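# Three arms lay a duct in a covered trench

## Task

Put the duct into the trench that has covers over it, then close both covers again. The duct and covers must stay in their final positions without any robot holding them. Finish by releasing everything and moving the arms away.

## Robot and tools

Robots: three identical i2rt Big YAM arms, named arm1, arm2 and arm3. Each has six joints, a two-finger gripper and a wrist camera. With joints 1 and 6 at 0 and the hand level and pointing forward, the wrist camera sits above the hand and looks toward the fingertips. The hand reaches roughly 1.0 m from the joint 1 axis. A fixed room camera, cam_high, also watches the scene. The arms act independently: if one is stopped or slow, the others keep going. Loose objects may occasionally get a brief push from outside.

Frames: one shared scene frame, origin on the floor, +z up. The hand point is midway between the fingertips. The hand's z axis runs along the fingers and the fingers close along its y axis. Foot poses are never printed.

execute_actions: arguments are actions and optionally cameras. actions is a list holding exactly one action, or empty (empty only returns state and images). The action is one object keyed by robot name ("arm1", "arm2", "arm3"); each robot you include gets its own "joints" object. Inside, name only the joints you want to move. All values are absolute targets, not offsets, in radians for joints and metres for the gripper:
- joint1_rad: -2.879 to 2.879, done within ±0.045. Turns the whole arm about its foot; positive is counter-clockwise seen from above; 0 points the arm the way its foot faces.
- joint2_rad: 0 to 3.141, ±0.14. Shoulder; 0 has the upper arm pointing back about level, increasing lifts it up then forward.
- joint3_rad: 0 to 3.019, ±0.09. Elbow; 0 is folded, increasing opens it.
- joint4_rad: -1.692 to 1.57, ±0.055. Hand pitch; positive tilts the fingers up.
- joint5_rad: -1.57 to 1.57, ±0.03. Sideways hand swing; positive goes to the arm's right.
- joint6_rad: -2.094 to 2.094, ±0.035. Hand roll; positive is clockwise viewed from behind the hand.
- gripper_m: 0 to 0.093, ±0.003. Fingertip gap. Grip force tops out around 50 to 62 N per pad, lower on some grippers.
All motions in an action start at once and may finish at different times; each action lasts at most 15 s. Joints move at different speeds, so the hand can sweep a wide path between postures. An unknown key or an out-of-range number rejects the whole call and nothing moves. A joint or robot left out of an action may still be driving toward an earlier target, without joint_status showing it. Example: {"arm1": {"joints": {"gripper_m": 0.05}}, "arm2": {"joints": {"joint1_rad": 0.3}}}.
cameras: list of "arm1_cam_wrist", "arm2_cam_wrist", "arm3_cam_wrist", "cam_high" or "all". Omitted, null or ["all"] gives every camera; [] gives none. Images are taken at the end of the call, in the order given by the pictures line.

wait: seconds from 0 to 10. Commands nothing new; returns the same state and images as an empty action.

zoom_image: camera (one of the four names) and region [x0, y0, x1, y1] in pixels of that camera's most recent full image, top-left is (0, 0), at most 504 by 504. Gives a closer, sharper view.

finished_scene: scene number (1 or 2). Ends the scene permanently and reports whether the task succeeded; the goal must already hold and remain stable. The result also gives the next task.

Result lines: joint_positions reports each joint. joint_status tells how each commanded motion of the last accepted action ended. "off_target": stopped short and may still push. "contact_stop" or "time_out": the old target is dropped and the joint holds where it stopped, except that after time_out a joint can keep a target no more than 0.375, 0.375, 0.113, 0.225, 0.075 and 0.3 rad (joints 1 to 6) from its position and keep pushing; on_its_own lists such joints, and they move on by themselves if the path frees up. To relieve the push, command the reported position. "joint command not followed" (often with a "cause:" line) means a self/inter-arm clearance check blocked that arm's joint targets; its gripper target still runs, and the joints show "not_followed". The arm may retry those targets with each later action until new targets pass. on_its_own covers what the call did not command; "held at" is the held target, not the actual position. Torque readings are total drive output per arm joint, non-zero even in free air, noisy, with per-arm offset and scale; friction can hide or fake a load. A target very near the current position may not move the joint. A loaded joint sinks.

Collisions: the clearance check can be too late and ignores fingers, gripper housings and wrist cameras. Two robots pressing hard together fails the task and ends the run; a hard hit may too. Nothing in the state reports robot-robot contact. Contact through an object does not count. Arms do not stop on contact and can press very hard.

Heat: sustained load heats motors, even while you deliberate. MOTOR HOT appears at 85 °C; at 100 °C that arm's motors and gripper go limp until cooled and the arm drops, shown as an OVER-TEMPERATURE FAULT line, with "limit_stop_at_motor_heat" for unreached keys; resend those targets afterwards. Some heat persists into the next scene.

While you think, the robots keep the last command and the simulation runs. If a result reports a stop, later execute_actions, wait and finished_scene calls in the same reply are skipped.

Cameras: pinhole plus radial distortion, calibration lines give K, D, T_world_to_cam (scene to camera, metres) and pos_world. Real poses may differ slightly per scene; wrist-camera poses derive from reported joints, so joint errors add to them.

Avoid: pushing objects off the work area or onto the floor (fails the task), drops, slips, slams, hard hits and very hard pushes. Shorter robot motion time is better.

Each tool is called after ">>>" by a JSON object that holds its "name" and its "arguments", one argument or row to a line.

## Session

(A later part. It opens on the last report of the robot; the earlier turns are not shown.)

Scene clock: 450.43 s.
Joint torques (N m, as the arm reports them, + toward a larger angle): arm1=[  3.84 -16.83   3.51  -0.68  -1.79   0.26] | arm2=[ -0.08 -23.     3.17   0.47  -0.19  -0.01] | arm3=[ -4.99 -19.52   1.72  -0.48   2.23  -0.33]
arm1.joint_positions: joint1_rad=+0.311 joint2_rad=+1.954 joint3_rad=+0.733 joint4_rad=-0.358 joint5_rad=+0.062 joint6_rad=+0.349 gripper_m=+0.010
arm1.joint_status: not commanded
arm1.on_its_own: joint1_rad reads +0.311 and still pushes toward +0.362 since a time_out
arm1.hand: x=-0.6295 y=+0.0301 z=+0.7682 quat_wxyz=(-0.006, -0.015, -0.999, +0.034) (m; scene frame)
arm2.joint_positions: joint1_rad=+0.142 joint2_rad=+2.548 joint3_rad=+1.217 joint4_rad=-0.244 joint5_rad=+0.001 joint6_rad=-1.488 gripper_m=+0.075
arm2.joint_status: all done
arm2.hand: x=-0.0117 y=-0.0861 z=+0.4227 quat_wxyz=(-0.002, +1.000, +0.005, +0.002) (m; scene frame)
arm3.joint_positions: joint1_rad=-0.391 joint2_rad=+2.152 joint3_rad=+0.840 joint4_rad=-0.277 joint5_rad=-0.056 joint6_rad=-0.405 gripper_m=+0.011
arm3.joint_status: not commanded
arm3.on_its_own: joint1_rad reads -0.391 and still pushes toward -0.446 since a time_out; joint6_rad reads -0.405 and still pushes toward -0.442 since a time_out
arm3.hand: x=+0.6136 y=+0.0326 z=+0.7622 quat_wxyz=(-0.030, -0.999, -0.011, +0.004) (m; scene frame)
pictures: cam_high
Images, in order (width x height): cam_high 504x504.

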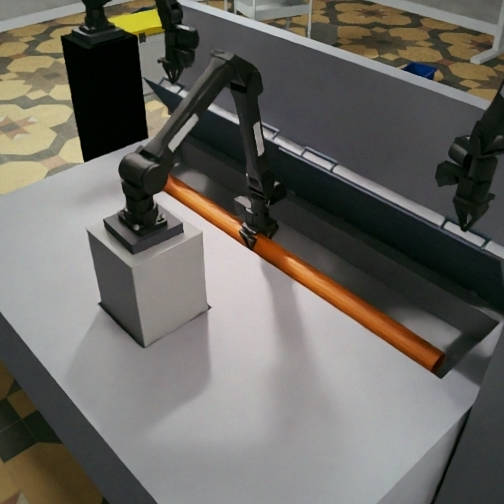

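>>> {"name": "execute_actions", "arguments": {
  "actions": [
    {"arm2":{"joints":{"joint2_rad":2.535,"joint3_rad":1.265,"joint4_rad":-0.217}}}
  ],
  "cameras": []
}}

>>> {"name": "execute_actions", "arguments": {
  "actions": [
    {"arm2":{"joints":{"joint2_rad":2.572,"joint3_rad":1.287,"joint4_rad":-0.201}}}
  ],
  "cameras": ["cam_high","arm2_cam_wrist"]
}}

Scene clock: 452.60 s.
Joint torques (N m, as the arm reports them, + toward a larger angle): arm1=[  4.05 -16.76   3.53  -0.71  -1.78   0.27] | arm2=[ -0.34 -22.3    3.08   0.33  -0.17   0.02] | arm3=[ -4.91 -19.45   1.71  -0.46   2.23  -0.33]
arm1.joint_positions: joint1_rad=+0.311 joint2_rad=+1.954 joint3_rad=+0.733 joint4_rad=-0.358 joint5_rad=+0.062 joint6_rad=+0.349 gripper_m=+0.010
arm1.joint_status: not commanded
arm1.on_its_own: joint1_rad reads +0.311 and still pushes toward +0.362 since a time_out
arm1.hand: x=-0.6295 y=+0.0301 z=+0.7682 quat_wxyz=(-0.006, -0.015, -0.999, +0.034) (m; scene frame)
arm2.joint_positions: joint1_rad=+0.142 joint2_rad=+2.588 joint3_rad=+1.241 joint4_rad=-0.227 joint5_rad=+0.001 joint6_rad=-1.488 gripper_m=+0.075
arm2.joint_status: all done
arm2.hand: x=-0.0116 y=-0.0861 z=+0.4070 quat_wxyz=(-0.002, +1.000, +0.006, +0.002) (m; scene frame)
arm3.joint_positions: joint1_rad=-0.391 joint2_rad=+2.152 joint3_rad=+0.840 joint4_rad=-0.277 joint5_rad=-0.056 joint6_rad=-0.405 gripper_m=+0.011
arm3.joint_status: not commanded
arm3.on_its_own: joint1_rad reads -0.391 and still pushes toward -0.446 since a time_out; joint6_rad reads -0.405 and still pushes toward -0.442 since a time_out
arm3.hand: x=+0.6136 y=+0.0326 z=+0.7622 quat_wxyz=(-0.030, -0.999, -0.011, +0.004) (m; scene frame)
pictures: none
No camera images: the call's "cameras" was empty. Leave "cameras" out to get every camera's image.

Scene clock: 453.37 s.
Joint torques (N m, as the arm reports them, + toward a larger angle): arm1=[  3.92 -16.76   3.49  -0.69  -1.77   0.28] | arm2=[  0.1  -23.68   2.99   0.3   -0.18   0.  ] | arm3=[ -4.89 -19.58   1.71  -0.48   2.24  -0.33]
arm1.joint_positions: joint1_rad=+0.311 joint2_rad=+1.954 joint3_rad=+0.733 joint4_rad=-0.358 joint5_rad=+0.062 joint6_rad=+0.349 gripper_m=+0.010
arm1.joint_status: not commanded
arm1.on_its_own: joint1_rad reads +0.311 and still pushes toward +0.362 since a time_out
arm1.hand: x=-0.6295 y=+0.0301 z=+0.7682 quat_wxyz=(-0.006, -0.015, -0.999, +0.034) (m; scene frame)
arm2.joint_positions: joint1_rad=+0.142 joint2_rad=+2.624 joint3_rad=+1.264 joint4_rad=-0.211 joint5_rad=+0.001 joint6_rad=-1.488 gripper_m=+0.075
arm2.joint_status: all done
arm2.hand: x=-0.0116 y=-0.0851 z=+0.3931 quat_wxyz=(-0.003, +1.000, +0.006, +0.002) (m; scene frame)
arm3.joint_positions: joint1_rad=-0.391 joint2_rad=+2.152 joint3_rad=+0.840 joint4_rad=-0.277 joint5_rad=-0.056 joint6_rad=-0.405 gripper_m=+0.011
arm3.joint_status: not commanded
arm3.on_its_own: joint1_rad reads -0.391 and still pushes toward -0.446 since a time_out; joint6_rad reads -0.405 and still pushes toward -0.442 since a time_out
arm3.hand: x=+0.6136 y=+0.0326 z=+0.7622 quat_wxyz=(-0.030, -0.999, -0.011, +0.004) (m; scene frame)
pictures: arm2_cam_wrist, cam_high
camera_calibration (this result's frames):
arm2_cam_wrist: T_world_to_cam=[[-0.0108664, 0.999794, -0.0171269, 0.0891045], [0.813654, 0.0187969, 0.581045, -0.209049], [0.581248, -0.00762155, -0.813691, 0.44967], [0, 0, 0, 1]] pos_world=[-0.0903079, -0.0817295, 0.488885]
Images, in order (width x height): arm2_cam_wrist 504x504, cam_high 504x504.

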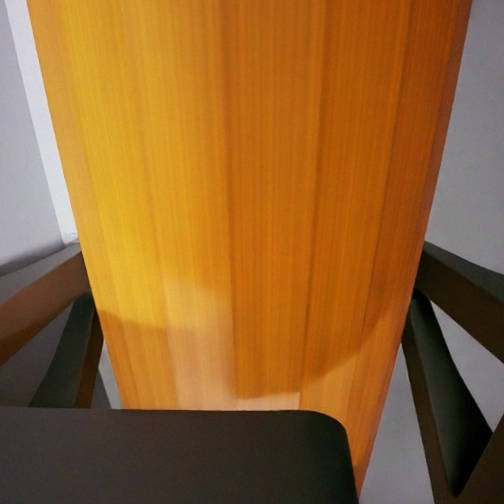

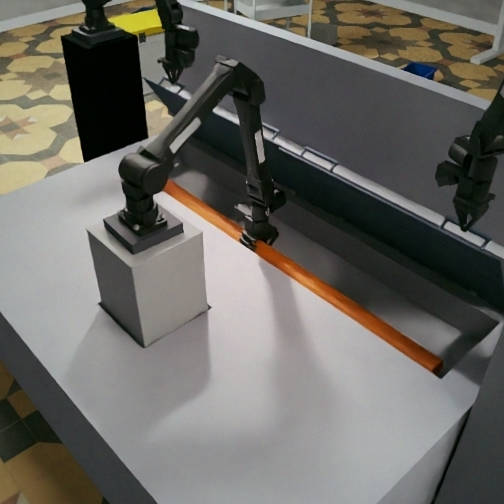

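>>> {"name": "execute_actions", "arguments": {
  "actions": [
    {"arm2":{"joints":{"joint2_rad":2.598,"joint3_rad":1.302,"joint4_rad":-0.19}}}
  ],
  "cameras": []
}}

Scene clock: 455.03 s.
Joint torques (N m, as the arm reports them, + toward a larger angle): arm1=[  3.97 -16.81   3.51  -0.73  -1.78   0.26] | arm2=[ -0.24 -22.02   2.91   0.4   -0.19  -0.02] | arm3=[ -4.71 -19.58   1.7   -0.48   2.24  -0.32]
arm1.joint_positions: joint1_rad=+0.311 joint2_rad=+1.954 joint3_rad=+0.733 joint4_rad=-0.358 joint5_rad=+0.062 joint6_rad=+0.349 gripper_m=+0.010
arm1.joint_status: not commanded
arm1.on_its_own: joint1_rad reads +0.311 and still pushes toward +0.362 since a time_out
arm1.hand: x=-0.6295 y=+0.0301 z=+0.7682 quat_wxyz=(-0.006, -0.015, -0.999, +0.034) (m; scene frame)
arm2.joint_positions: joint1_rad=+0.142 joint2_rad=+2.646 joint3_rad=+1.278 joint4_rad=-0.202 joint5_rad=+0.001 joint6_rad=-1.489 gripper_m=+0.075
arm2.joint_status: all done
arm2.hand: x=-0.0116 y=-0.0853 z=+0.3845 quat_wxyz=(-0.004, +1.000, +0.006, +0.002) (m; scene frame)
arm3.joint_positions: joint1_rad=-0.391 joint2_rad=+2.152 joint3_rad=+0.840 joint4_rad=-0.277 joint5_rad=-0.056 joint6_rad=-0.405 gripper_m=+0.011
arm3.joint_status: not commanded
arm3.on_its_own: joint1_rad reads -0.391 and still pushes toward -0.446 since a time_out; joint6_rad reads -0.405 and still pushes toward -0.442 since a time_out
arm3.hand: x=+0.6136 y=+0.0326 z=+0.7622 quat_wxyz=(-0.030, -0.999, -0.011, +0.004) (m; scene frame)
pictures: none
No camera images: the call's "cameras" was empty. Leave "cameras" out to get every camera's image.

>>> {"name": "execute_actions", "arguments": {
  "actions": [
    {"arm2":{"joints":{"joint2_rad":2.62,"joint3_rad":1.315,"joint4_rad":-0.181}}}
  ],
  "cameras": ["cam_high"]
}}

Scene clock: 456.13 s.
Joint torques (N m, as the arm reports them, + toward a larger angle): arm1=[  3.83 -16.87   3.48  -0.72  -1.78   0.27] | arm2=[  0.08 -20.96   3.58   0.78  -0.18   0.  ] | arm3=[ -4.87 -19.6    1.71  -0.45   2.25  -0.33]
arm1.joint_positions: joint1_rad=+0.311 joint2_rad=+1.954 joint3_rad=+0.733 joint4_rad=-0.358 joint5_rad=+0.062 joint6_rad=+0.349 gripper_m=+0.010
arm1.joint_status: not commanded
arm1.on_its_own: joint1_rad reads +0.311 and still pushes toward +0.362 since a time_out
arm1.hand: x=-0.6295 y=+0.0301 z=+0.7682 quat_wxyz=(-0.006, -0.015, -0.999, +0.034) (m; scene frame)
arm2.joint_positions: joint1_rad=+0.142 joint2_rad=+2.650 joint3_rad=+1.282 joint4_rad=-0.200 joint5_rad=+0.001 joint6_rad=-1.489 gripper_m=+0.075
arm2.joint_status: all done
arm2.hand: x=-0.0117 y=-0.0844 z=+0.3828 quat_wxyz=(-0.005, +1.000, +0.006, +0.002) (m; scene frame)
arm3.joint_positions: joint1_rad=-0.391 joint2_rad=+2.152 joint3_rad=+0.840 joint4_rad=-0.277 joint5_rad=-0.056 joint6_rad=-0.405 gripper_m=+0.011
arm3.joint_status: not commanded
arm3.on_its_own: joint1_rad reads -0.391 and still pushes toward -0.446 since a time_out; joint6_rad reads -0.405 and still pushes toward -0.442 since a time_out
arm3.hand: x=+0.6136 y=+0.0326 z=+0.7622 quat_wxyz=(-0.030, -0.999, -0.011, +0.004) (m; scene frame)
pictures: cam_high
Images, in order (width x height): cam_high 504x504.

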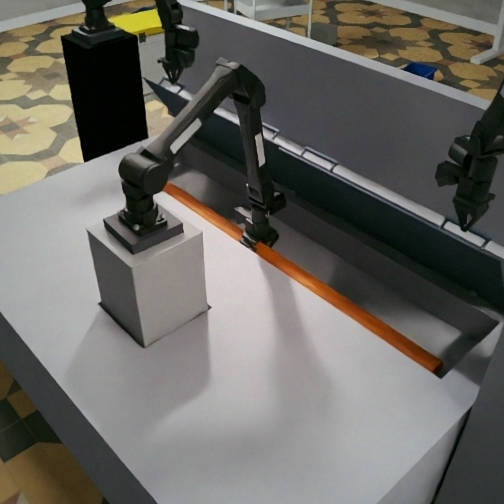

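>>> {"name": "execute_actions", "arguments": {
  "actions": [
    {"arm2":{"joints":{"gripper_m":0.093}}}
  ],
  "cameras": ["cam_high","arm2_cam_wrist"]
}}

Scene clock: 458.30 s.
Joint torques (N m, as the arm reports them, + toward a larger angle): arm1=[  3.92 -16.77   3.5   -0.75  -1.78   0.27] | arm2=[ -0.06 -20.8    2.89   0.86  -0.16   0.01] | arm3=[ -4.93 -19.61   1.75  -0.47   2.23  -0.33]
arm1.joint_positions: joint1_rad=+0.311 joint2_rad=+1.954 joint3_rad=+0.733 joint4_rad=-0.358 joint5_rad=+0.062 joint6_rad=+0.349 gripper_m=+0.010
arm1.joint_status: not commanded
arm1.on_its_own: joint1_rad reads +0.311 and still pushes toward +0.362 since a time_out
arm1.hand: x=-0.6295 y=+0.0301 z=+0.7682 quat_wxyz=(-0.006, -0.015, -0.999, +0.034) (m; scene frame)
arm2.joint_positions: joint1_rad=+0.142 joint2_rad=+2.650 joint3_rad=+1.293 joint4_rad=-0.200 joint5_rad=+0.001 joint6_rad=-1.489 gripper_m=+0.093
arm2.joint_status: all done
arm2.hand: x=-0.0123 y=-0.0772 z=+0.3839 quat_wxyz=(-0.011, +1.000, +0.006, +0.002) (m; scene frame)
arm3.joint_positions: joint1_rad=-0.391 joint2_rad=+2.152 joint3_rad=+0.840 joint4_rad=-0.277 joint5_rad=-0.056 joint6_rad=-0.405 gripper_m=+0.011
arm3.joint_status: not commanded
arm3.on_its_own: joint1_rad reads -0.391 and still pushes toward -0.446 since a time_out; joint6_rad reads -0.405 and still pushes toward -0.442 since a time_out
arm3.hand: x=+0.6136 y=+0.0326 z=+0.7622 quat_wxyz=(-0.030, -0.999, -0.011, +0.004) (m; scene frame)
pictures: arm2_cam_wrist, cam_high
camera_calibration (this result's frames):
arm2_cam_wrist: T_world_to_cam=[[-0.0120818, 0.999923, -0.00268517, 0.075456], [0.814414, 0.0113983, 0.580172, -0.203541], [0.580158, 0.00482266, -0.81449, 0.443965], [0, 0, 0, 1]] pos_world=[-0.0908917, -0.0752713, 0.479896]
Images, in order (width x height): arm2_cam_wrist 504x504, cam_high 504x504.

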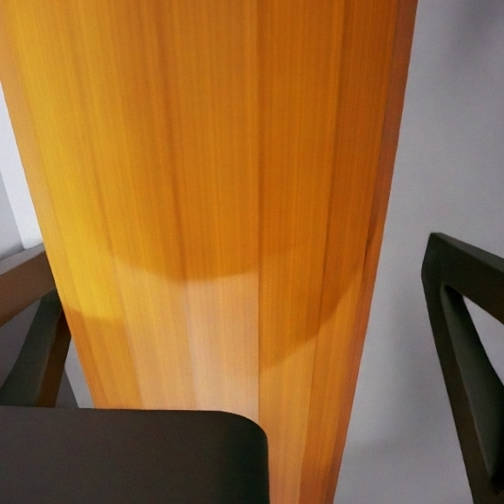

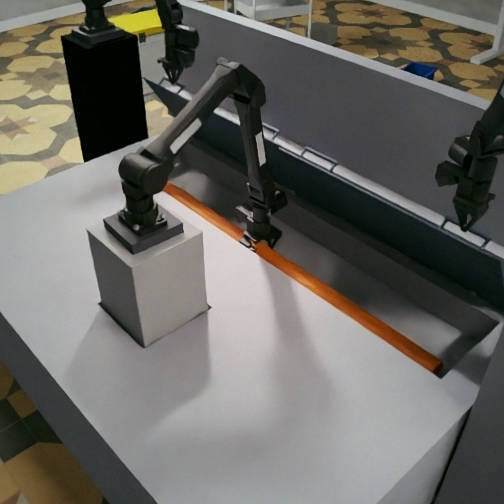

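>>> {"name": "execute_actions", "arguments": {
  "actions": [
    {"arm2":{"joints":{"joint2_rad":2.61,"joint3_rad":1.245,"joint4_rad":-0.215}}}
  ],
  "cameras": ["arm2_cam_wrist"]
}}

Scene clock: 465.67 s.
Joint torques (N m, as the arm reports them, + toward a larger angle): arm1=[  4.   -16.77   3.51  -0.71  -1.79   0.26] | arm2=[  0.34 -20.25   0.37  -0.54  -0.13   0.05] | arm3=[ -4.77 -19.52   1.73  -0.48   2.23  -0.33]
arm1.joint_positions: joint1_rad=+0.311 joint2_rad=+1.954 joint3_rad=+0.733 joint4_rad=-0.358 joint5_rad=+0.062 joint6_rad=+0.349 gripper_m=+0.010
arm1.joint_status: not commanded
arm1.on_its_own: joint1_rad reads +0.311 and still pushes toward +0.362 since a time_out
arm1.hand: x=-0.6295 y=+0.0301 z=+0.7682 quat_wxyz=(-0.006, -0.015, -0.999, +0.034) (m; scene frame)
arm2.joint_positions: joint1_rad=+0.142 joint2_rad=+2.632 joint3_rad=+1.261 joint4_rad=-0.199 joint5_rad=+0.000 joint6_rad=-1.492 gripper_m=+0.093
arm2.joint_status: all done
arm2.hand: x=-0.0115 y=-0.0879 z=+0.3893 quat_wxyz=(-0.004, +1.000, +0.007, +0.002) (m; scene frame)
arm3.joint_positions: joint1_rad=-0.391 joint2_rad=+2.152 joint3_rad=+0.840 joint4_rad=-0.277 joint5_rad=-0.056 joint6_rad=-0.405 gripper_m=+0.011
arm3.joint_status: not commanded
arm3.on_its_own: joint1_rad reads -0.391 and still pushes toward -0.446 since a time_out; joint6_rad reads -0.405 and still pushes toward -0.442 since a time_out
arm3.hand: x=+0.6136 y=+0.0326 z=+0.7622 quat_wxyz=(-0.030, -0.999, -0.011, +0.004) (m; scene frame)
pictures: arm2_cam_wrist
camera_calibration (this result's frames):
arm2_cam_wrist: T_world_to_cam=[[-0.0143226, 0.999768, -0.016062, 0.0913977], [0.814075, 0.0209866, 0.580381, -0.206457], [0.580584, -0.00476309, -0.814187, 0.446914], [0, 0, 0, 1]] pos_world=[-0.0900903, -0.084915, 0.485163]
Images, in order (width x height): arm2_cam_wrist 504x504.

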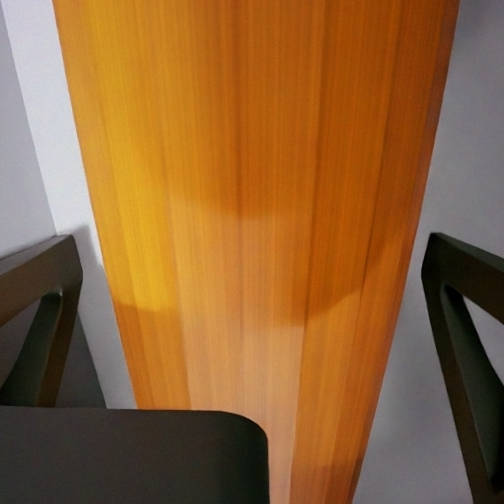

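>>> {"name": "execute_actions", "arguments": {
  "actions": [
    {"arm2":{"joints":{"joint2_rad":2.565,"joint3_rad":1.218,"joint4_rad":-0.243}}}
  ],
  "cameras": []
}}

>>> {"name": "execute_actions", "arguments": {
  "actions": [
    {"arm2":{"joints":{"joint2_rad":2.51,"joint3_rad":1.186,"joint4_rad":-0.268}}}
  ],
  "cameras": []
}}

>>> {"name": "execute_actions", "arguments": {
  "actions": [
    {"arm2":{"joints":{"joint2_rad":2.446,"joint3_rad":1.15,"joint4_rad":-0.297}}}
  ],
  "cameras": ["arm2_cam_wrist", "cam_high"]
}}

Scene clock: 468.77 s.
Joint torques (N m, as the arm reports them, + toward a larger angle): arm1=[  3.95 -16.79   3.54  -0.74  -1.78   0.27] | arm2=[ -0.09 -19.64   1.    -0.58  -0.13   0.05] | arm3=[ -4.86 -19.56   1.74  -0.44   2.24  -0.32]
arm1.joint_positions: joint1_rad=+0.311 joint2_rad=+1.954 joint3_rad=+0.733 joint4_rad=-0.358 joint5_rad=+0.062 joint6_rad=+0.349 gripper_m=+0.010
arm1.joint_status: not commanded
arm1.on_its_own: joint1_rad reads +0.311 and still pushes toward +0.362 since a time_out
arm1.hand: x=-0.6295 y=+0.0301 z=+0.7682 quat_wxyz=(-0.006, -0.015, -0.999, +0.034) (m; scene frame)
arm2.joint_positions: joint1_rad=+0.142 joint2_rad=+2.584 joint3_rad=+1.225 joint4_rad=-0.225 joint5_rad=+0.000 joint6_rad=-1.494 gripper_m=+0.093
arm2.joint_status: all done
arm2.hand: x=-0.0110 y=-0.0938 z=+0.4074 quat_wxyz=(+0.004, +1.000, +0.009, +0.002) (m; scene frame)
arm3.joint_positions: joint1_rad=-0.391 joint2_rad=+2.152 joint3_rad=+0.840 joint4_rad=-0.277 joint5_rad=-0.056 joint6_rad=-0.405 gripper_m=+0.011
arm3.joint_status: not commanded
arm3.on_its_own: joint1_rad reads -0.391 and still pushes toward -0.446 since a time_out; joint6_rad reads -0.405 and still pushes toward -0.442 since a time_out
arm3.hand: x=+0.6136 y=+0.0326 z=+0.7622 quat_wxyz=(-0.030, -0.999, -0.011, +0.004) (m; scene frame)
pictures: none
No camera images: the call's "cameras" was empty. Leave "cameras" out to get every camera's image.

Scene clock: 469.57 s.
Joint torques (N m, as the arm reports them, + toward a larger angle): arm1=[  3.92 -16.79   3.45  -0.72  -1.79   0.26] | arm2=[  0.02 -20.34   1.47  -0.6   -0.13   0.06] | arm3=[ -4.72 -19.59   1.7   -0.49   2.24  -0.32]
arm1.joint_positions: joint1_rad=+0.311 joint2_rad=+1.954 joint3_rad=+0.733 joint4_rad=-0.358 joint5_rad=+0.062 joint6_rad=+0.349 gripper_m=+0.010
arm1.joint_status: not commanded
arm1.on_its_own: joint1_rad reads +0.311 and still pushes toward +0.362 since a time_out
arm1.hand: x=-0.6295 y=+0.0301 z=+0.7682 quat_wxyz=(-0.006, -0.015, -0.999, +0.034) (m; scene frame)
arm2.joint_positions: joint1_rad=+0.142 joint2_rad=+2.533 joint3_rad=+1.188 joint4_rad=-0.252 joint5_rad=+0.000 joint6_rad=-1.495 gripper_m=+0.093
arm2.joint_status: all done
arm2.hand: x=-0.0106 y=-0.0992 z=+0.4267 quat_wxyz=(+0.010, +1.000, +0.009, +0.003) (m; scene frame)
arm3.joint_positions: joint1_rad=-0.391 joint2_rad=+2.152 joint3_rad=+0.840 joint4_rad=-0.277 joint5_rad=-0.056 joint6_rad=-0.405 gripper_m=+0.011
arm3.joint_status: not commanded
arm3.on_its_own: joint1_rad reads -0.391 and still pushes toward -0.446 since a time_out; joint6_rad reads -0.405 and still pushes toward -0.442 since a time_out
arm3.hand: x=+0.6136 y=+0.0326 z=+0.7622 quat_wxyz=(-0.030, -0.999, -0.011, +0.004) (m; scene frame)
pictures: none
No camera images: the call's "cameras" was empty. Leave "cameras" out to get every camera's image.

Scene clock: 470.30 s.
Joint torques (N m, as the arm reports them, + toward a larger angle): arm1=[  3.98 -16.85   3.51  -0.68  -1.78   0.28] | arm2=[ -0.23 -19.61   1.72  -0.54  -0.13   0.05] | arm3=[ -4.78 -19.61   1.73  -0.43   2.24  -0.33]
arm1.joint_positions: joint1_rad=+0.311 joint2_rad=+1.954 joint3_rad=+0.733 joint4_rad=-0.358 joint5_rad=+0.062 joint6_rad=+0.349 gripper_m=+0.010
arm1.joint_status: not commanded
arm1.on_its_own: joint1_rad reads +0.311 and still pushes toward +0.362 since a time_out
arm1.hand: x=-0.6295 y=+0.0301 z=+0.7682 quat_wxyz=(-0.006, -0.015, -0.999, +0.034) (m; scene frame)
arm2.joint_positions: joint1_rad=+0.142 joint2_rad=+2.466 joint3_rad=+1.152 joint4_rad=-0.282 joint5_rad=+0.000 joint6_rad=-1.495 gripper_m=+0.093
arm2.joint_status: all done
arm2.hand: x=-0.0106 y=-0.0996 z=+0.4524 quat_wxyz=(+0.009, +1.000, +0.009, +0.003) (m; scene frame)
arm3.joint_positions: joint1_rad=-0.391 joint2_rad=+2.152 joint3_rad=+0.840 joint4_rad=-0.277 joint5_rad=-0.056 joint6_rad=-0.405 gripper_m=+0.011
arm3.joint_status: not commanded
arm3.on_its_own: joint1_rad reads -0.391 and still pushes toward -0.446 since a time_out; joint6_rad reads -0.405 and still pushes toward -0.442 since a time_out
arm3.hand: x=+0.6136 y=+0.0326 z=+0.7622 quat_wxyz=(-0.030, -0.999, -0.011, +0.004) (m; scene frame)
pictures: arm2_cam_wrist, cam_high
camera_calibration (this result's frames):
arm2_cam_wrist: T_world_to_cam=[[-0.0171931, 0.998941, -0.0426859, 0.116065], [0.812545, 0.0388376, 0.581604, -0.242308], [0.582645, -0.0246846, -0.812351, 0.494939], [0, 0, 0, 1]] pos_world=[-0.0894925, -0.0943145, 0.547947]
Images, in order (width x height): arm2_cam_wrist 504x504, cam_high 504x504.

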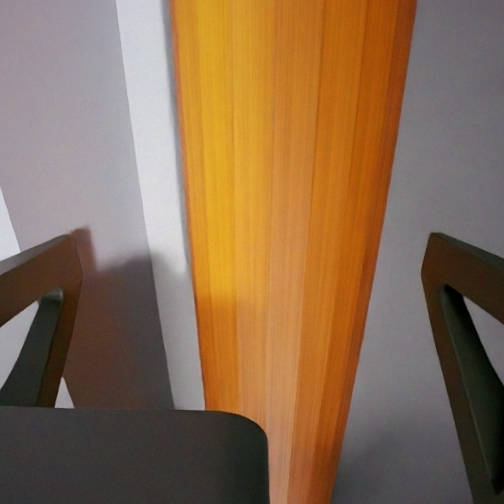

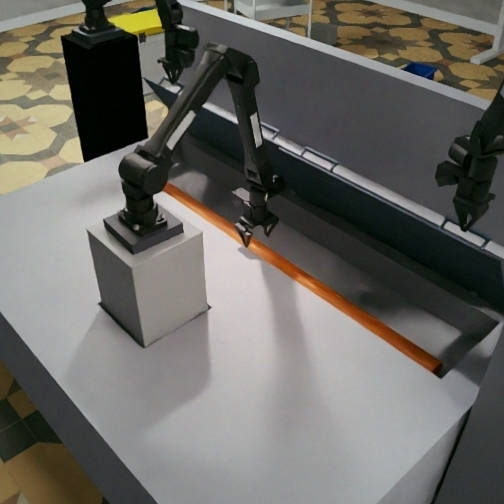

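>>> {"name": "execute_actions", "arguments": {
  "actions": [
    {"arm2":{"joints":{"joint2_rad":2.32,"joint3_rad":1.08,"joint4_rad":-0.35}}}
  ],
  "cameras": []
}}

>>> {"name": "execute_actions", "arguments": {
  "actions": [
    {"arm2":{"joints":{"joint2_rad":2.10,"joint3_rad":0.78,"joint4_rad":-0.27}}}
  ],
  "cameras": []
}}

>>> {"name": "execute_actions", "arguments": {
  "actions": [
    {"arm2":{"joints":{"joint2_rad":1.85,"joint3_rad":0.45,"joint4_rad":-0.19}},"arm1":{"joints":{"joint1_rad":0.25,"joint2_rad":1.975,"joint3_rad":0.722,"joint4_rad":-0.32,"joint6_rad":0.29}},"arm3":{"joints":{"joint1_rad":-0.335,"joint2_rad":2.175,"joint3_rad":0.825,"joint4_rad":-0.23,"joint6_rad":-0.34}}}
  ],
  "cameras": ["cam_high"]
}}

Scene clock: 479.57 s.
Joint torques (N m, as the arm reports them, + toward a larger angle): arm1=[  3.92 -16.74   3.51  -0.72  -1.77   0.27] | arm2=[ -0.04 -18.26   2.36  -0.51  -0.14   0.04] | arm3=[ -4.79 -19.51   1.73  -0.49   2.24  -0.34]
arm1.joint_positions: joint1_rad=+0.311 joint2_rad=+1.954 joint3_rad=+0.733 joint4_rad=-0.358 joint5_rad=+0.062 joint6_rad=+0.349 gripper_m=+0.010
arm1.joint_status: not commanded
arm1.on_its_own: joint1_rad reads +0.311 and still pushes toward +0.362 since a time_out
arm1.hand: x=-0.6295 y=+0.0301 z=+0.7682 quat_wxyz=(-0.006, -0.015, -0.999, +0.034) (m; scene frame)
arm2.joint_positions: joint1_rad=+0.142 joint2_rad=+2.334 joint3_rad=+1.076 joint4_rad=-0.337 joint5_rad=+0.000 joint6_rad=-1.495 gripper_m=+0.093
arm2.joint_status: all done
arm2.hand: x=-0.0103 y=-0.1057 z=+0.5016 quat_wxyz=(+0.008, +1.000, +0.009, +0.003) (m; scene frame)
arm3.joint_positions: joint1_rad=-0.391 joint2_rad=+2.152 joint3_rad=+0.840 joint4_rad=-0.277 joint5_rad=-0.056 joint6_rad=-0.405 gripper_m=+0.011
arm3.joint_status: not commanded
arm3.on_its_own: joint1_rad reads -0.391 and still pushes toward -0.446 since a time_out; joint6_rad reads -0.405 and still pushes toward -0.442 since a time_out
arm3.hand: x=+0.6136 y=+0.0326 z=+0.7622 quat_wxyz=(-0.030, -0.999, -0.011, +0.004) (m; scene frame)
pictures: none
No camera images: the call's "cameras" was empty. Leave "cameras" out to get every camera's image.

Scene clock: 480.67 s.
Joint torques (N m, as the arm reports them, + toward a larger angle): arm1=[  3.82 -16.72   3.52  -0.73  -1.78   0.27] | arm2=[ -0.08 -14.17   1.94   0.68  -0.15   0.06] | arm3=[ -4.84 -19.59   1.72  -0.42   2.23  -0.33]
arm1.joint_positions: joint1_rad=+0.311 joint2_rad=+1.954 joint3_rad=+0.733 joint4_rad=-0.358 joint5_rad=+0.062 joint6_rad=+0.349 gripper_m=+0.010
arm1.joint_status: not commanded
arm1.on_its_own: joint1_rad reads +0.311 and still pushes toward +0.362 since a time_out
arm1.hand: x=-0.6295 y=+0.0301 z=+0.7682 quat_wxyz=(-0.006, -0.015, -0.999, +0.034) (m; scene frame)
arm2.joint_positions: joint1_rad=+0.142 joint2_rad=+2.104 joint3_rad=+0.777 joint4_rad=-0.286 joint5_rad=+0.000 joint6_rad=-1.495 gripper_m=+0.093
arm2.joint_status: all done
arm2.hand: x=-0.0020 y=-0.1959 z=+0.5585 quat_wxyz=(+0.018, +1.000, +0.009, +0.004) (m; scene frame)
arm3.joint_positions: joint1_rad=-0.391 joint2_rad=+2.152 joint3_rad=+0.840 joint4_rad=-0.277 joint5_rad=-0.056 joint6_rad=-0.405 gripper_m=+0.011
arm3.joint_status: not commanded
arm3.on_its_own: joint1_rad reads -0.391 and still pushes toward -0.446 since a time_out; joint6_rad reads -0.405 and still pushes toward -0.442 since a time_out
arm3.hand: x=+0.6136 y=+0.0326 z=+0.7622 quat_wxyz=(-0.030, -0.999, -0.011, +0.004) (m; scene frame)
pictures: none
No camera images: the call's "cameras" was empty. Leave "cameras" out to get every camera's image.

Scene clock: 481.73 s.
Joint torques (N m, as the arm reports them, + toward a larger angle): arm1=[  2.84 -17.27   1.84   0.12  -1.37   0.21] | arm2=[  0.32 -10.17   1.42   0.59  -0.16   0.08] | arm3=[ -3.37 -19.47   0.72  -0.25   1.71  -0.19]
arm1.joint_positions: joint1_rad=+0.215 joint2_rad=+2.006 joint3_rad=+0.727 joint4_rad=-0.313 joint5_rad=+0.049 joint6_rad=+0.267 gripper_m=+0.010
arm1.joint_status: all done
arm1.hand: x=-0.6290 y=-0.0028 z=+0.7505 quat_wxyz=(+0.005, -0.021, -0.999, +0.030) (m; scene frame)
arm2.joint_positions: joint1_rad=+0.142 joint2_rad=+1.858 joint3_rad=+0.444 joint4_rad=-0.205 joint5_rad=+0.000 joint6_rad=-1.495 gripper_m=+0.093
arm2.joint_status: all done
arm2.hand: x=+0.0083 y=-0.3080 z=+0.6039 quat_wxyz=(+0.020, +1.000, +0.009, +0.004) (m; scene frame)
arm3.joint_positions: joint1_rad=-0.297 joint2_rad=+2.206 joint3_rad=+0.830 joint4_rad=-0.219 joint5_rad=-0.043 joint6_rad=-0.319 gripper_m=+0.011
arm3.joint_status: all done
arm3.hand: x=+0.6134 y=-0.0022 z=+0.7419 quat_wxyz=(-0.025, -1.000, -0.015, -0.004) (m; scene frame)
pictures: cam_high
Images, in order (width x height): cam_high 504x504.

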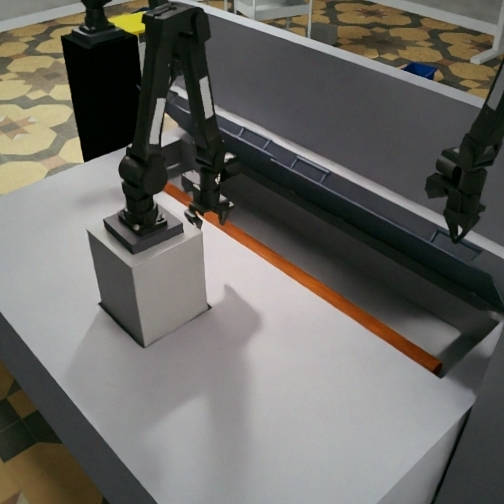

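>>> {"name": "execute_actions", "arguments": {
  "actions": [
    {"arm1":{"joints":{"joint1_rad":0.17,"joint2_rad":2.05,"joint3_rad":0.72,"joint4_rad":-0.245,"joint6_rad":0.195}},"arm3":{"joints":{"joint1_rad":-0.26,"joint2_rad":2.245,"joint3_rad":0.828,"joint4_rad":-0.16,"joint6_rad":-0.26}}}
  ],
  "cameras": []
}}

>>> {"name": "execute_actions", "arguments": {
  "actions": [
    {"arm1":{"joints":{"joint1_rad":0.095,"joint2_rad":2.13,"joint3_rad":0.728,"joint4_rad":-0.17,"joint6_rad":0.11}},"arm3":{"joints":{"joint1_rad":-0.19,"joint2_rad":2.32,"joint3_rad":0.838,"joint4_rad":-0.095,"joint6_rad":-0.185}}}
  ],
  "cameras": ["cam_high"]
}}

Scene clock: 491.10 s.
Joint torques (N m, as the arm reports them, + toward a larger angle): arm1=[  3.42 -16.37   1.67   0.2   -1.34   0.15] | arm2=[ 0.13 -9.99  1.46  0.52 -0.14  0.07] | arm3=[ -3.52 -18.84   0.43  -0.05   1.78  -0.17]
arm1.joint_positions: joint1_rad=+0.126 joint2_rad=+2.071 joint3_rad=+0.721 joint4_rad=-0.238 joint5_rad=+0.047 joint6_rad=+0.177 gripper_m=+0.010
arm1.joint_status: all done
arm1.hand: x=-0.6298 y=-0.0340 z=+0.7288 quat_wxyz=(+0.005, -0.021, -0.999, +0.029) (m; scene frame)
arm2.joint_positions: joint1_rad=+0.142 joint2_rad=+1.858 joint3_rad=+0.444 joint4_rad=-0.205 joint5_rad=+0.000 joint6_rad=-1.495 gripper_m=+0.093
arm2.joint_status: not commanded
arm2.hand: x=+0.0083 y=-0.3080 z=+0.6039 quat_wxyz=(+0.020, +1.000, +0.009, +0.004) (m; scene frame)
arm3.joint_positions: joint1_rad=-0.218 joint2_rad=+2.269 joint3_rad=+0.830 joint4_rad=-0.153 joint5_rad=-0.044 joint6_rad=-0.242 gripper_m=+0.011
arm3.joint_status: all done
arm3.hand: x=+0.6133 y=-0.0325 z=+0.7199 quat_wxyz=(-0.025, -1.000, -0.017, -0.004) (m; scene frame)
pictures: none
No camera images: the call's "cameras" was empty. Leave "cameras" out to get every camera's image.

Scene clock: 491.93 s.
Joint torques (N m, as the arm reports them, + toward a larger angle): arm1=[  3.56 -16.57   1.06   0.05  -1.39   0.09] | arm2=[ 0.08 -9.79  1.34  0.53 -0.15  0.04] | arm3=[ -4.34 -19.3   -0.39  -0.03   1.99  -0.15]
arm1.joint_positions: joint1_rad=+0.047 joint2_rad=+2.150 joint3_rad=+0.728 joint4_rad=-0.160 joint5_rad=+0.049 joint6_rad=+0.096 gripper_m=+0.010
arm1.joint_status: joint1_rad off_target (ended at +0.047, target +0.095); the others done
arm1.hand: x=-0.6305 y=-0.0617 z=+0.7037 quat_wxyz=(+0.004, -0.020, -0.999, +0.029) (m; scene frame)
arm2.joint_positions: joint1_rad=+0.142 joint2_rad=+1.858 joint3_rad=+0.444 joint4_rad=-0.205 joint5_rad=+0.000 joint6_rad=-1.495 gripper_m=+0.093
arm2.joint_status: not commanded
arm2.hand: x=+0.0083 y=-0.3080 z=+0.6039 quat_wxyz=(+0.020, +1.000, +0.009, +0.004) (m; scene frame)
arm3.joint_positions: joint1_rad=-0.143 joint2_rad=+2.345 joint3_rad=+0.846 joint4_rad=-0.087 joint5_rad=-0.049 joint6_rad=-0.170 gripper_m=+0.011
arm3.joint_status: joint1_rad off_target (ended at -0.143, target -0.190); the others done
arm3.hand: x=+0.6132 y=-0.0606 z=+0.6944 quat_wxyz=(-0.027, -0.999, -0.018, -0.003) (m; scene frame)
pictures: cam_high
Images, in order (width x height): cam_high 504x504.

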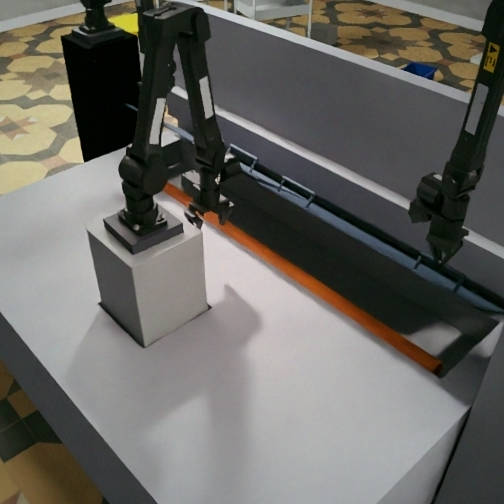

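>>> {"name": "execute_actions", "arguments": {
  "actions": [
    {"arm1":{"joints":{"joint1_rad":-0.03,"joint2_rad":2.225,"joint3_rad":0.76,"joint4_rad":-0.075,"joint6_rad":-0.02}},"arm3":{"joints":{"joint1_rad":-0.075,"joint2_rad":2.405,"joint3_rad":0.878,"joint4_rad":-0.015,"joint6_rad":-0.065}}}
  ],
  "cameras": []
}}

>>> {"name": "execute_actions", "arguments": {
  "actions": [
    {"arm1":{"joints":{"joint1_rad":-0.125,"joint2_rad":2.345,"joint3_rad":0.82,"joint4_rad":-0.005,"joint6_rad":-0.11}},"arm3":{"joints":{"joint1_rad":0.015,"joint2_rad":2.515,"joint3_rad":0.943,"joint4_rad":0.04,"joint6_rad":0.03}}}
  ],
  "cameras": ["cam_high"]
}}

Scene clock: 504.57 s.
Joint torques (N m, as the arm reports them, + toward a larger angle): arm1=[  2.28 -20.    -0.2    0.17  -0.97   0.  ] | arm2=[ 0.22 -9.99  1.37  0.62 -0.15  0.05] | arm3=[ -2.9  -22.4   -1.26   0.05   1.34  -0.03]
arm1.joint_positions: joint1_rad=-0.062 joint2_rad=+2.275 joint3_rad=+0.765 joint4_rad=-0.066 joint5_rad=+0.036 joint6_rad=-0.022 gripper_m=+0.010
arm1.joint_status: all done
arm1.hand: x=-0.6303 y=-0.0965 z=+0.6655 quat_wxyz=(+0.004, -0.015, -1.000, +0.022) (m; scene frame)
arm2.joint_positions: joint1_rad=+0.142 joint2_rad=+1.858 joint3_rad=+0.444 joint4_rad=-0.205 joint5_rad=+0.000 joint6_rad=-1.495 gripper_m=+0.093
arm2.joint_status: not commanded
arm2.hand: x=+0.0083 y=-0.3080 z=+0.6039 quat_wxyz=(+0.020, +1.000, +0.009, +0.004) (m; scene frame)
arm3.joint_positions: joint1_rad=-0.042 joint2_rad=+2.460 joint3_rad=+0.890 joint4_rad=-0.009 joint5_rad=-0.033 joint6_rad=-0.060 gripper_m=+0.011
arm3.joint_status: all done
arm3.hand: x=+0.6127 y=-0.0943 z=+0.6559 quat_wxyz=(-0.018, -1.000, -0.014, -0.002) (m; scene frame)
pictures: none
No camera images: the call's "cameras" was empty. Leave "cameras" out to get every camera's image.

Scene clock: 505.47 s.
Joint torques (N m, as the arm reports them, + toward a larger angle): arm1=[  2.31 -22.62  -0.83   0.12  -0.56   0.  ] | arm2=[-0.17 -9.76  1.5   0.59 -0.13  0.06] | arm3=[ -1.78 -23.73  -1.96   0.11   0.87   0.02]
arm1.joint_positions: joint1_rad=-0.147 joint2_rad=+2.406 joint3_rad=+0.828 joint4_rad=+0.002 joint5_rad=+0.022 joint6_rad=-0.111 gripper_m=+0.010
arm1.joint_status: all done
arm1.hand: x=-0.6303 y=-0.1239 z=+0.6238 quat_wxyz=(+0.005, -0.014, -1.000, +0.015) (m; scene frame)
arm2.joint_positions: joint1_rad=+0.142 joint2_rad=+1.858 joint3_rad=+0.444 joint4_rad=-0.205 joint5_rad=+0.000 joint6_rad=-1.495 gripper_m=+0.093
arm2.joint_status: not commanded
arm2.hand: x=+0.0083 y=-0.3080 z=+0.6039 quat_wxyz=(+0.020, +1.000, +0.009, +0.004) (m; scene frame)
arm3.joint_positions: joint1_rad=+0.037 joint2_rad=+2.581 joint3_rad=+0.958 joint4_rad=+0.046 joint5_rad=-0.022 joint6_rad=+0.028 gripper_m=+0.011
arm3.joint_status: all done
arm3.hand: x=+0.6126 y=-0.1208 z=+0.6145 quat_wxyz=(-0.012, -1.000, -0.009, -0.002) (m; scene frame)
pictures: cam_high
Images, in order (width x height): cam_high 504x504.

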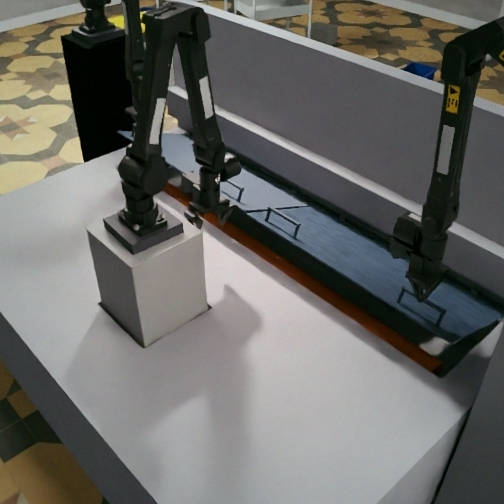

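>>> {"name": "execute_actions", "arguments": {
  "actions": [
    {"arm1":{"joints":{"joint1_rad":-0.19,"joint2_rad":2.465,"joint3_rad":0.892,"joint4_rad":0.05,"joint6_rad":-0.172}},"arm3":{"joints":{"joint1_rad":0.078,"joint2_rad":2.62,"joint3_rad":1.02,"joint4_rad":0.078,"joint6_rad":0.092}}}
  ],
  "cameras": []
}}

>>> {"name": "execute_actions", "arguments": {
  "actions": [
    {"arm1":{"joints":{"joint1_rad":-0.235,"joint2_rad":2.585,"joint3_rad":0.975,"joint4_rad":0.09,"joint6_rad":-0.213}},"arm3":{"joints":{"joint1_rad":0.122,"joint2_rad":2.735,"joint3_rad":1.112,"joint4_rad":0.1,"joint6_rad":0.137}}}
  ],
  "cameras": ["cam_high"]
}}

Scene clock: 508.97 s.
Joint torques (N m, as the arm reports them, + toward a larger angle): arm1=[  1.48 -22.43  -1.55   0.32  -0.31  -0.01] | arm2=[ 0.11 -9.88  1.41  0.63 -0.15  0.05] | arm3=[ -1.17 -24.52  -2.18   0.19   0.54   0.04]
arm1.joint_positions: joint1_rad=-0.205 joint2_rad=+2.530 joint3_rad=+0.901 joint4_rad=+0.054 joint5_rad=+0.015 joint6_rad=-0.171 gripper_m=+0.010
arm1.joint_status: all done
arm1.hand: x=-0.6300 y=-0.1432 z=+0.5826 quat_wxyz=(+0.004, -0.012, -1.000, +0.011) (m; scene frame)
arm2.joint_positions: joint1_rad=+0.142 joint2_rad=+1.858 joint3_rad=+0.444 joint4_rad=-0.205 joint5_rad=+0.000 joint6_rad=-1.495 gripper_m=+0.093
arm2.joint_status: not commanded
arm2.hand: x=+0.0083 y=-0.3080 z=+0.6039 quat_wxyz=(+0.020, +1.000, +0.009, +0.004) (m; scene frame)
arm3.joint_positions: joint1_rad=+0.092 joint2_rad=+2.691 joint3_rad=+1.035 joint4_rad=+0.081 joint5_rad=-0.014 joint6_rad=+0.087 gripper_m=+0.011
arm3.joint_status: all done
arm3.hand: x=+0.6123 y=-0.1389 z=+0.5753 quat_wxyz=(-0.008, -1.000, -0.007, -0.001) (m; scene frame)
pictures: none
No camera images: the call's "cameras" was empty. Leave "cameras" out to get every camera's image.

Scene clock: 509.80 s.
Joint torques (N m, as the arm reports them, + toward a larger angle): arm1=[  1.22 -23.03  -1.95   0.46  -0.17  -0.03] | arm2=[ 0.23 -9.73  1.5   0.51 -0.16  0.05] | arm3=[ -0.47 -24.98  -2.56   0.19   0.39   0.06]
arm1.joint_positions: joint1_rad=-0.243 joint2_rad=+2.653 joint3_rad=+0.987 joint4_rad=+0.093 joint5_rad=+0.010 joint6_rad=-0.211 gripper_m=+0.010
arm1.joint_status: all done
arm1.hand: x=-0.6294 y=-0.1566 z=+0.5400 quat_wxyz=(+0.003, -0.012, -1.000, +0.008) (m; scene frame)
arm2.joint_positions: joint1_rad=+0.142 joint2_rad=+1.858 joint3_rad=+0.444 joint4_rad=-0.205 joint5_rad=+0.000 joint6_rad=-1.495 gripper_m=+0.093
arm2.joint_status: not commanded
arm2.hand: x=+0.0083 y=-0.3080 z=+0.6039 quat_wxyz=(+0.020, +1.000, +0.009, +0.004) (m; scene frame)
arm3.joint_positions: joint1_rad=+0.129 joint2_rad=+2.807 joint3_rad=+1.130 joint4_rad=+0.103 joint5_rad=-0.010 joint6_rad=+0.130 gripper_m=+0.011
arm3.joint_status: all done
arm3.hand: x=+0.6124 y=-0.1521 z=+0.5324 quat_wxyz=(-0.006, -1.000, -0.004, -0.001) (m; scene frame)
pictures: cam_high
Images, in order (width x height): cam_high 504x504.

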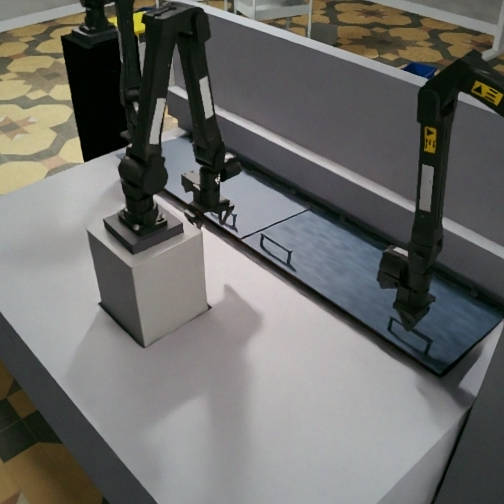

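>>> {"name": "execute_actions", "arguments": {
  "actions": [
    {"arm1":{"joints":{"joint1_rad":-0.25,"joint2_rad":2.648,"joint3_rad":1.022,"joint4_rad":0.105,"joint6_rad":-0.228}},"arm3":{"joints":{"joint1_rad":0.138,"joint2_rad":2.795,"joint3_rad":1.165,"joint4_rad":0.107,"joint6_rad":0.152}}}
  ],
  "cameras": []
}}

>>> {"name": "execute_actions", "arguments": {
  "actions": [
    {"arm1":{"joints":{"joint1_rad":-0.256,"joint2_rad":2.682,"joint3_rad":1.046,"joint4_rad":0.113,"joint6_rad":-0.234}},"arm3":{"joints":{"joint1_rad":0.144,"joint2_rad":2.828,"joint3_rad":1.192,"joint4_rad":0.11,"joint6_rad":0.158}}}
  ],
  "cameras": []
}}

Scene clock: 512.33 s.
Joint torques (N m, as the arm reports them, + toward a larger angle): arm1=[  0.78 -22.96  -1.94   0.51  -0.18  -0.05] | arm2=[ 0.01 -9.85  1.41  0.45 -0.16  0.07] | arm3=[ -0.33 -24.42  -2.22   0.34   0.34   0.1 ]
arm1.joint_positions: joint1_rad=-0.254 joint2_rad=+2.709 joint3_rad=+1.030 joint4_rad=+0.105 joint5_rad=+0.010 joint6_rad=-0.225 gripper_m=+0.010
arm1.joint_status: all done
arm1.hand: x=-0.6293 y=-0.1606 z=+0.5198 quat_wxyz=(+0.003, -0.010, -1.000, +0.008) (m; scene frame)
arm2.joint_positions: joint1_rad=+0.142 joint2_rad=+1.858 joint3_rad=+0.444 joint4_rad=-0.205 joint5_rad=+0.000 joint6_rad=-1.495 gripper_m=+0.093
arm2.joint_status: not commanded
arm2.hand: x=+0.0083 y=-0.3080 z=+0.6039 quat_wxyz=(+0.020, +1.000, +0.009, +0.004) (m; scene frame)
arm3.joint_positions: joint1_rad=+0.141 joint2_rad=+2.861 joint3_rad=+1.179 joint4_rad=+0.107 joint5_rad=-0.009 joint6_rad=+0.143 gripper_m=+0.011
arm3.joint_status: all done
arm3.hand: x=+0.6122 y=-0.1561 z=+0.5123 quat_wxyz=(-0.005, -1.000, -0.003, -0.002) (m; scene frame)
pictures: none
No camera images: the call's "cameras" was empty. Leave "cameras" out to get every camera's image.

Scene clock: 512.97 s.
Joint torques (N m, as the arm reports them, + toward a larger angle): arm1=[  0.59 -22.01  -1.78   0.56  -0.17  -0.06] | arm2=[ -0.17 -10.19   1.52   0.54  -0.14   0.04] | arm3=[ -0.13 -23.89  -2.03   0.41   0.34   0.09]
arm1.joint_positions: joint1_rad=-0.259 joint2_rad=+2.737 joint3_rad=+1.052 joint4_rad=+0.112 joint5_rad=+0.010 joint6_rad=-0.230 gripper_m=+0.010
arm1.joint_status: all done
arm1.hand: x=-0.6292 y=-0.1624 z=+0.5096 quat_wxyz=(+0.003, -0.010, -1.000, +0.008) (m; scene frame)
arm2.joint_positions: joint1_rad=+0.142 joint2_rad=+1.858 joint3_rad=+0.444 joint4_rad=-0.205 joint5_rad=+0.000 joint6_rad=-1.495 gripper_m=+0.093
arm2.joint_status: not commanded
arm2.hand: x=+0.0083 y=-0.3080 z=+0.6039 quat_wxyz=(+0.020, +1.000, +0.009, +0.004) (m; scene frame)
arm3.joint_positions: joint1_rad=+0.145 joint2_rad=+2.887 joint3_rad=+1.203 joint4_rad=+0.108 joint5_rad=-0.009 joint6_rad=+0.149 gripper_m=+0.011
arm3.joint_status: all done
arm3.hand: x=+0.6122 y=-0.1578 z=+0.5024 quat_wxyz=(-0.005, -1.000, -0.003, -0.002) (m; scene frame)
pictures: none
No camera images: the call's "cameras" was empty. Leave "cameras" out to get every camera's image.

>>> {"name": "execute_actions", "arguments": {
  "actions": [
    {"arm1":{"joints":{"joint1_rad":-0.26,"joint2_rad":2.708,"joint3_rad":1.064,"joint4_rad":0.118}},"arm3":{"joints":{"joint1_rad":0.148,"joint2_rad":2.853,"joint3_rad":1.212,"joint4_rad":0.111}}}
  ],
  "cameras": []
}}

>>> {"name": "execute_actions", "arguments": {
  "actions": [
    {"arm1":{"joints":{"joint2_rad":2.735,"joint3_rad":1.078,"joint4_rad":0.122}},"arm3":{"joints":{"joint2_rad":2.88,"joint3_rad":1.23,"joint4_rad":0.113}}}
  ],
  "cameras": ["cam_high"]
}}

Scene clock: 514.87 s.
Joint torques (N m, as the arm reports them, + toward a larger angle): arm1=[  0.59 -20.87  -1.13   0.75  -0.17  -0.06] | arm2=[ 0.01 -9.97  1.43  0.59 -0.15  0.07] | arm3=[  0.22 -21.95  -0.97   0.49   0.33   0.09]
arm1.joint_positions: joint1_rad=-0.260 joint2_rad=+2.748 joint3_rad=+1.062 joint4_rad=+0.112 joint5_rad=+0.010 joint6_rad=-0.230 gripper_m=+0.010
arm1.joint_status: all done
arm1.hand: x=-0.6294 y=-0.1629 z=+0.5053 quat_wxyz=(+0.003, -0.010, -1.000, +0.008) (m; scene frame)
arm2.joint_positions: joint1_rad=+0.142 joint2_rad=+1.858 joint3_rad=+0.444 joint4_rad=-0.205 joint5_rad=+0.000 joint6_rad=-1.495 gripper_m=+0.093
arm2.joint_status: not commanded
arm2.hand: x=+0.0083 y=-0.3080 z=+0.6039 quat_wxyz=(+0.020, +1.000, +0.009, +0.004) (m; scene frame)
arm3.joint_positions: joint1_rad=+0.146 joint2_rad=+2.892 joint3_rad=+1.209 joint4_rad=+0.108 joint5_rad=-0.009 joint6_rad=+0.149 gripper_m=+0.011
arm3.joint_status: all done
arm3.hand: x=+0.6120 y=-0.1580 z=+0.5002 quat_wxyz=(-0.005, -1.000, -0.003, -0.002) (m; scene frame)
pictures: none
No camera images: the call's "cameras" was empty. Leave "cameras" out to get every camera's image.

Scene clock: 515.33 s.
Joint torques (N m, as the arm reports them, + toward a larger angle): arm1=[  0.63 -18.27   0.     0.94  -0.16  -0.04] | arm2=[  0.24 -10.18   1.52   0.61  -0.17   0.07] | arm3=[  0.25 -19.48   0.33   0.53   0.33   0.09]
arm1.joint_positions: joint1_rad=-0.260 joint2_rad=+2.748 joint3_rad=+1.063 joint4_rad=+0.112 joint5_rad=+0.010 joint6_rad=-0.230 gripper_m=+0.010
arm1.joint_status: all done
arm1.hand: x=-0.6289 y=-0.1630 z=+0.5052 quat_wxyz=(+0.003, -0.010, -1.000, +0.008) (m; scene frame)
arm2.joint_positions: joint1_rad=+0.142 joint2_rad=+1.858 joint3_rad=+0.444 joint4_rad=-0.205 joint5_rad=+0.000 joint6_rad=-1.495 gripper_m=+0.093
arm2.joint_status: not commanded
arm2.hand: x=+0.0083 y=-0.3080 z=+0.6039 quat_wxyz=(+0.020, +1.000, +0.009, +0.004) (m; scene frame)
arm3.joint_positions: joint1_rad=+0.146 joint2_rad=+2.893 joint3_rad=+1.210 joint4_rad=+0.108 joint5_rad=-0.009 joint6_rad=+0.149 gripper_m=+0.011
arm3.joint_status: all done
arm3.hand: x=+0.6118 y=-0.1580 z=+0.5000 quat_wxyz=(-0.005, -1.000, -0.003, -0.002) (m; scene frame)
pictures: cam_high
Images, in order (width x height): cam_high 504x504.

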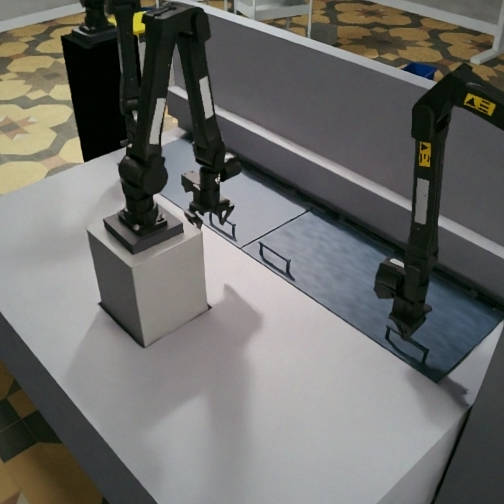

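>>> {"name": "zoom_image", "arguments": {
  "camera": "cam_high",
  "region": [340, 260, 504, 424]
}}

>>> {"name": "zoom_image", "arguments": {
  "camera": "cam_high",
  "region": [190, 170, 350, 330]
}}

Region (340, 260, 504, 424) of cam_high's 504x504 image, scaled by 3.073, with more detail than that image has.

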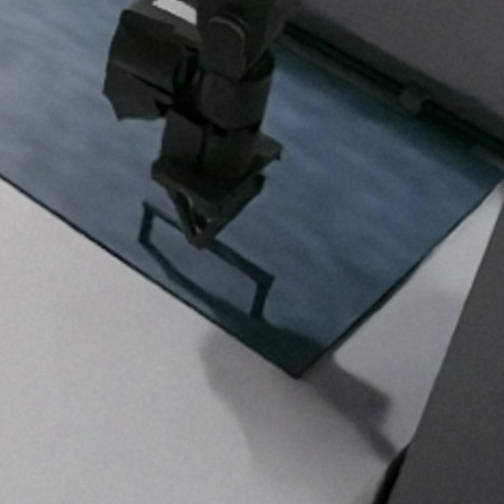

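Region (190, 170, 350, 330) of cam_high's 504x504 image, scaled by 3.150, with more detail than that image has.

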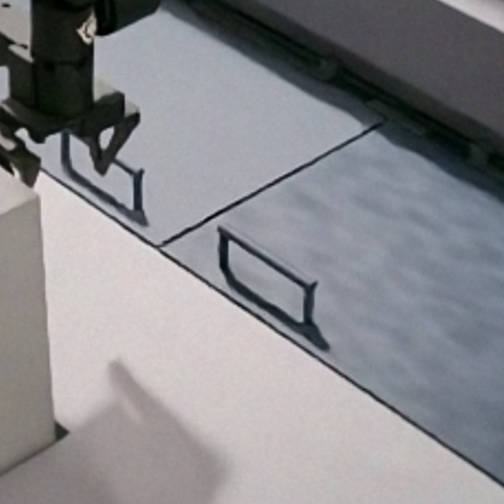

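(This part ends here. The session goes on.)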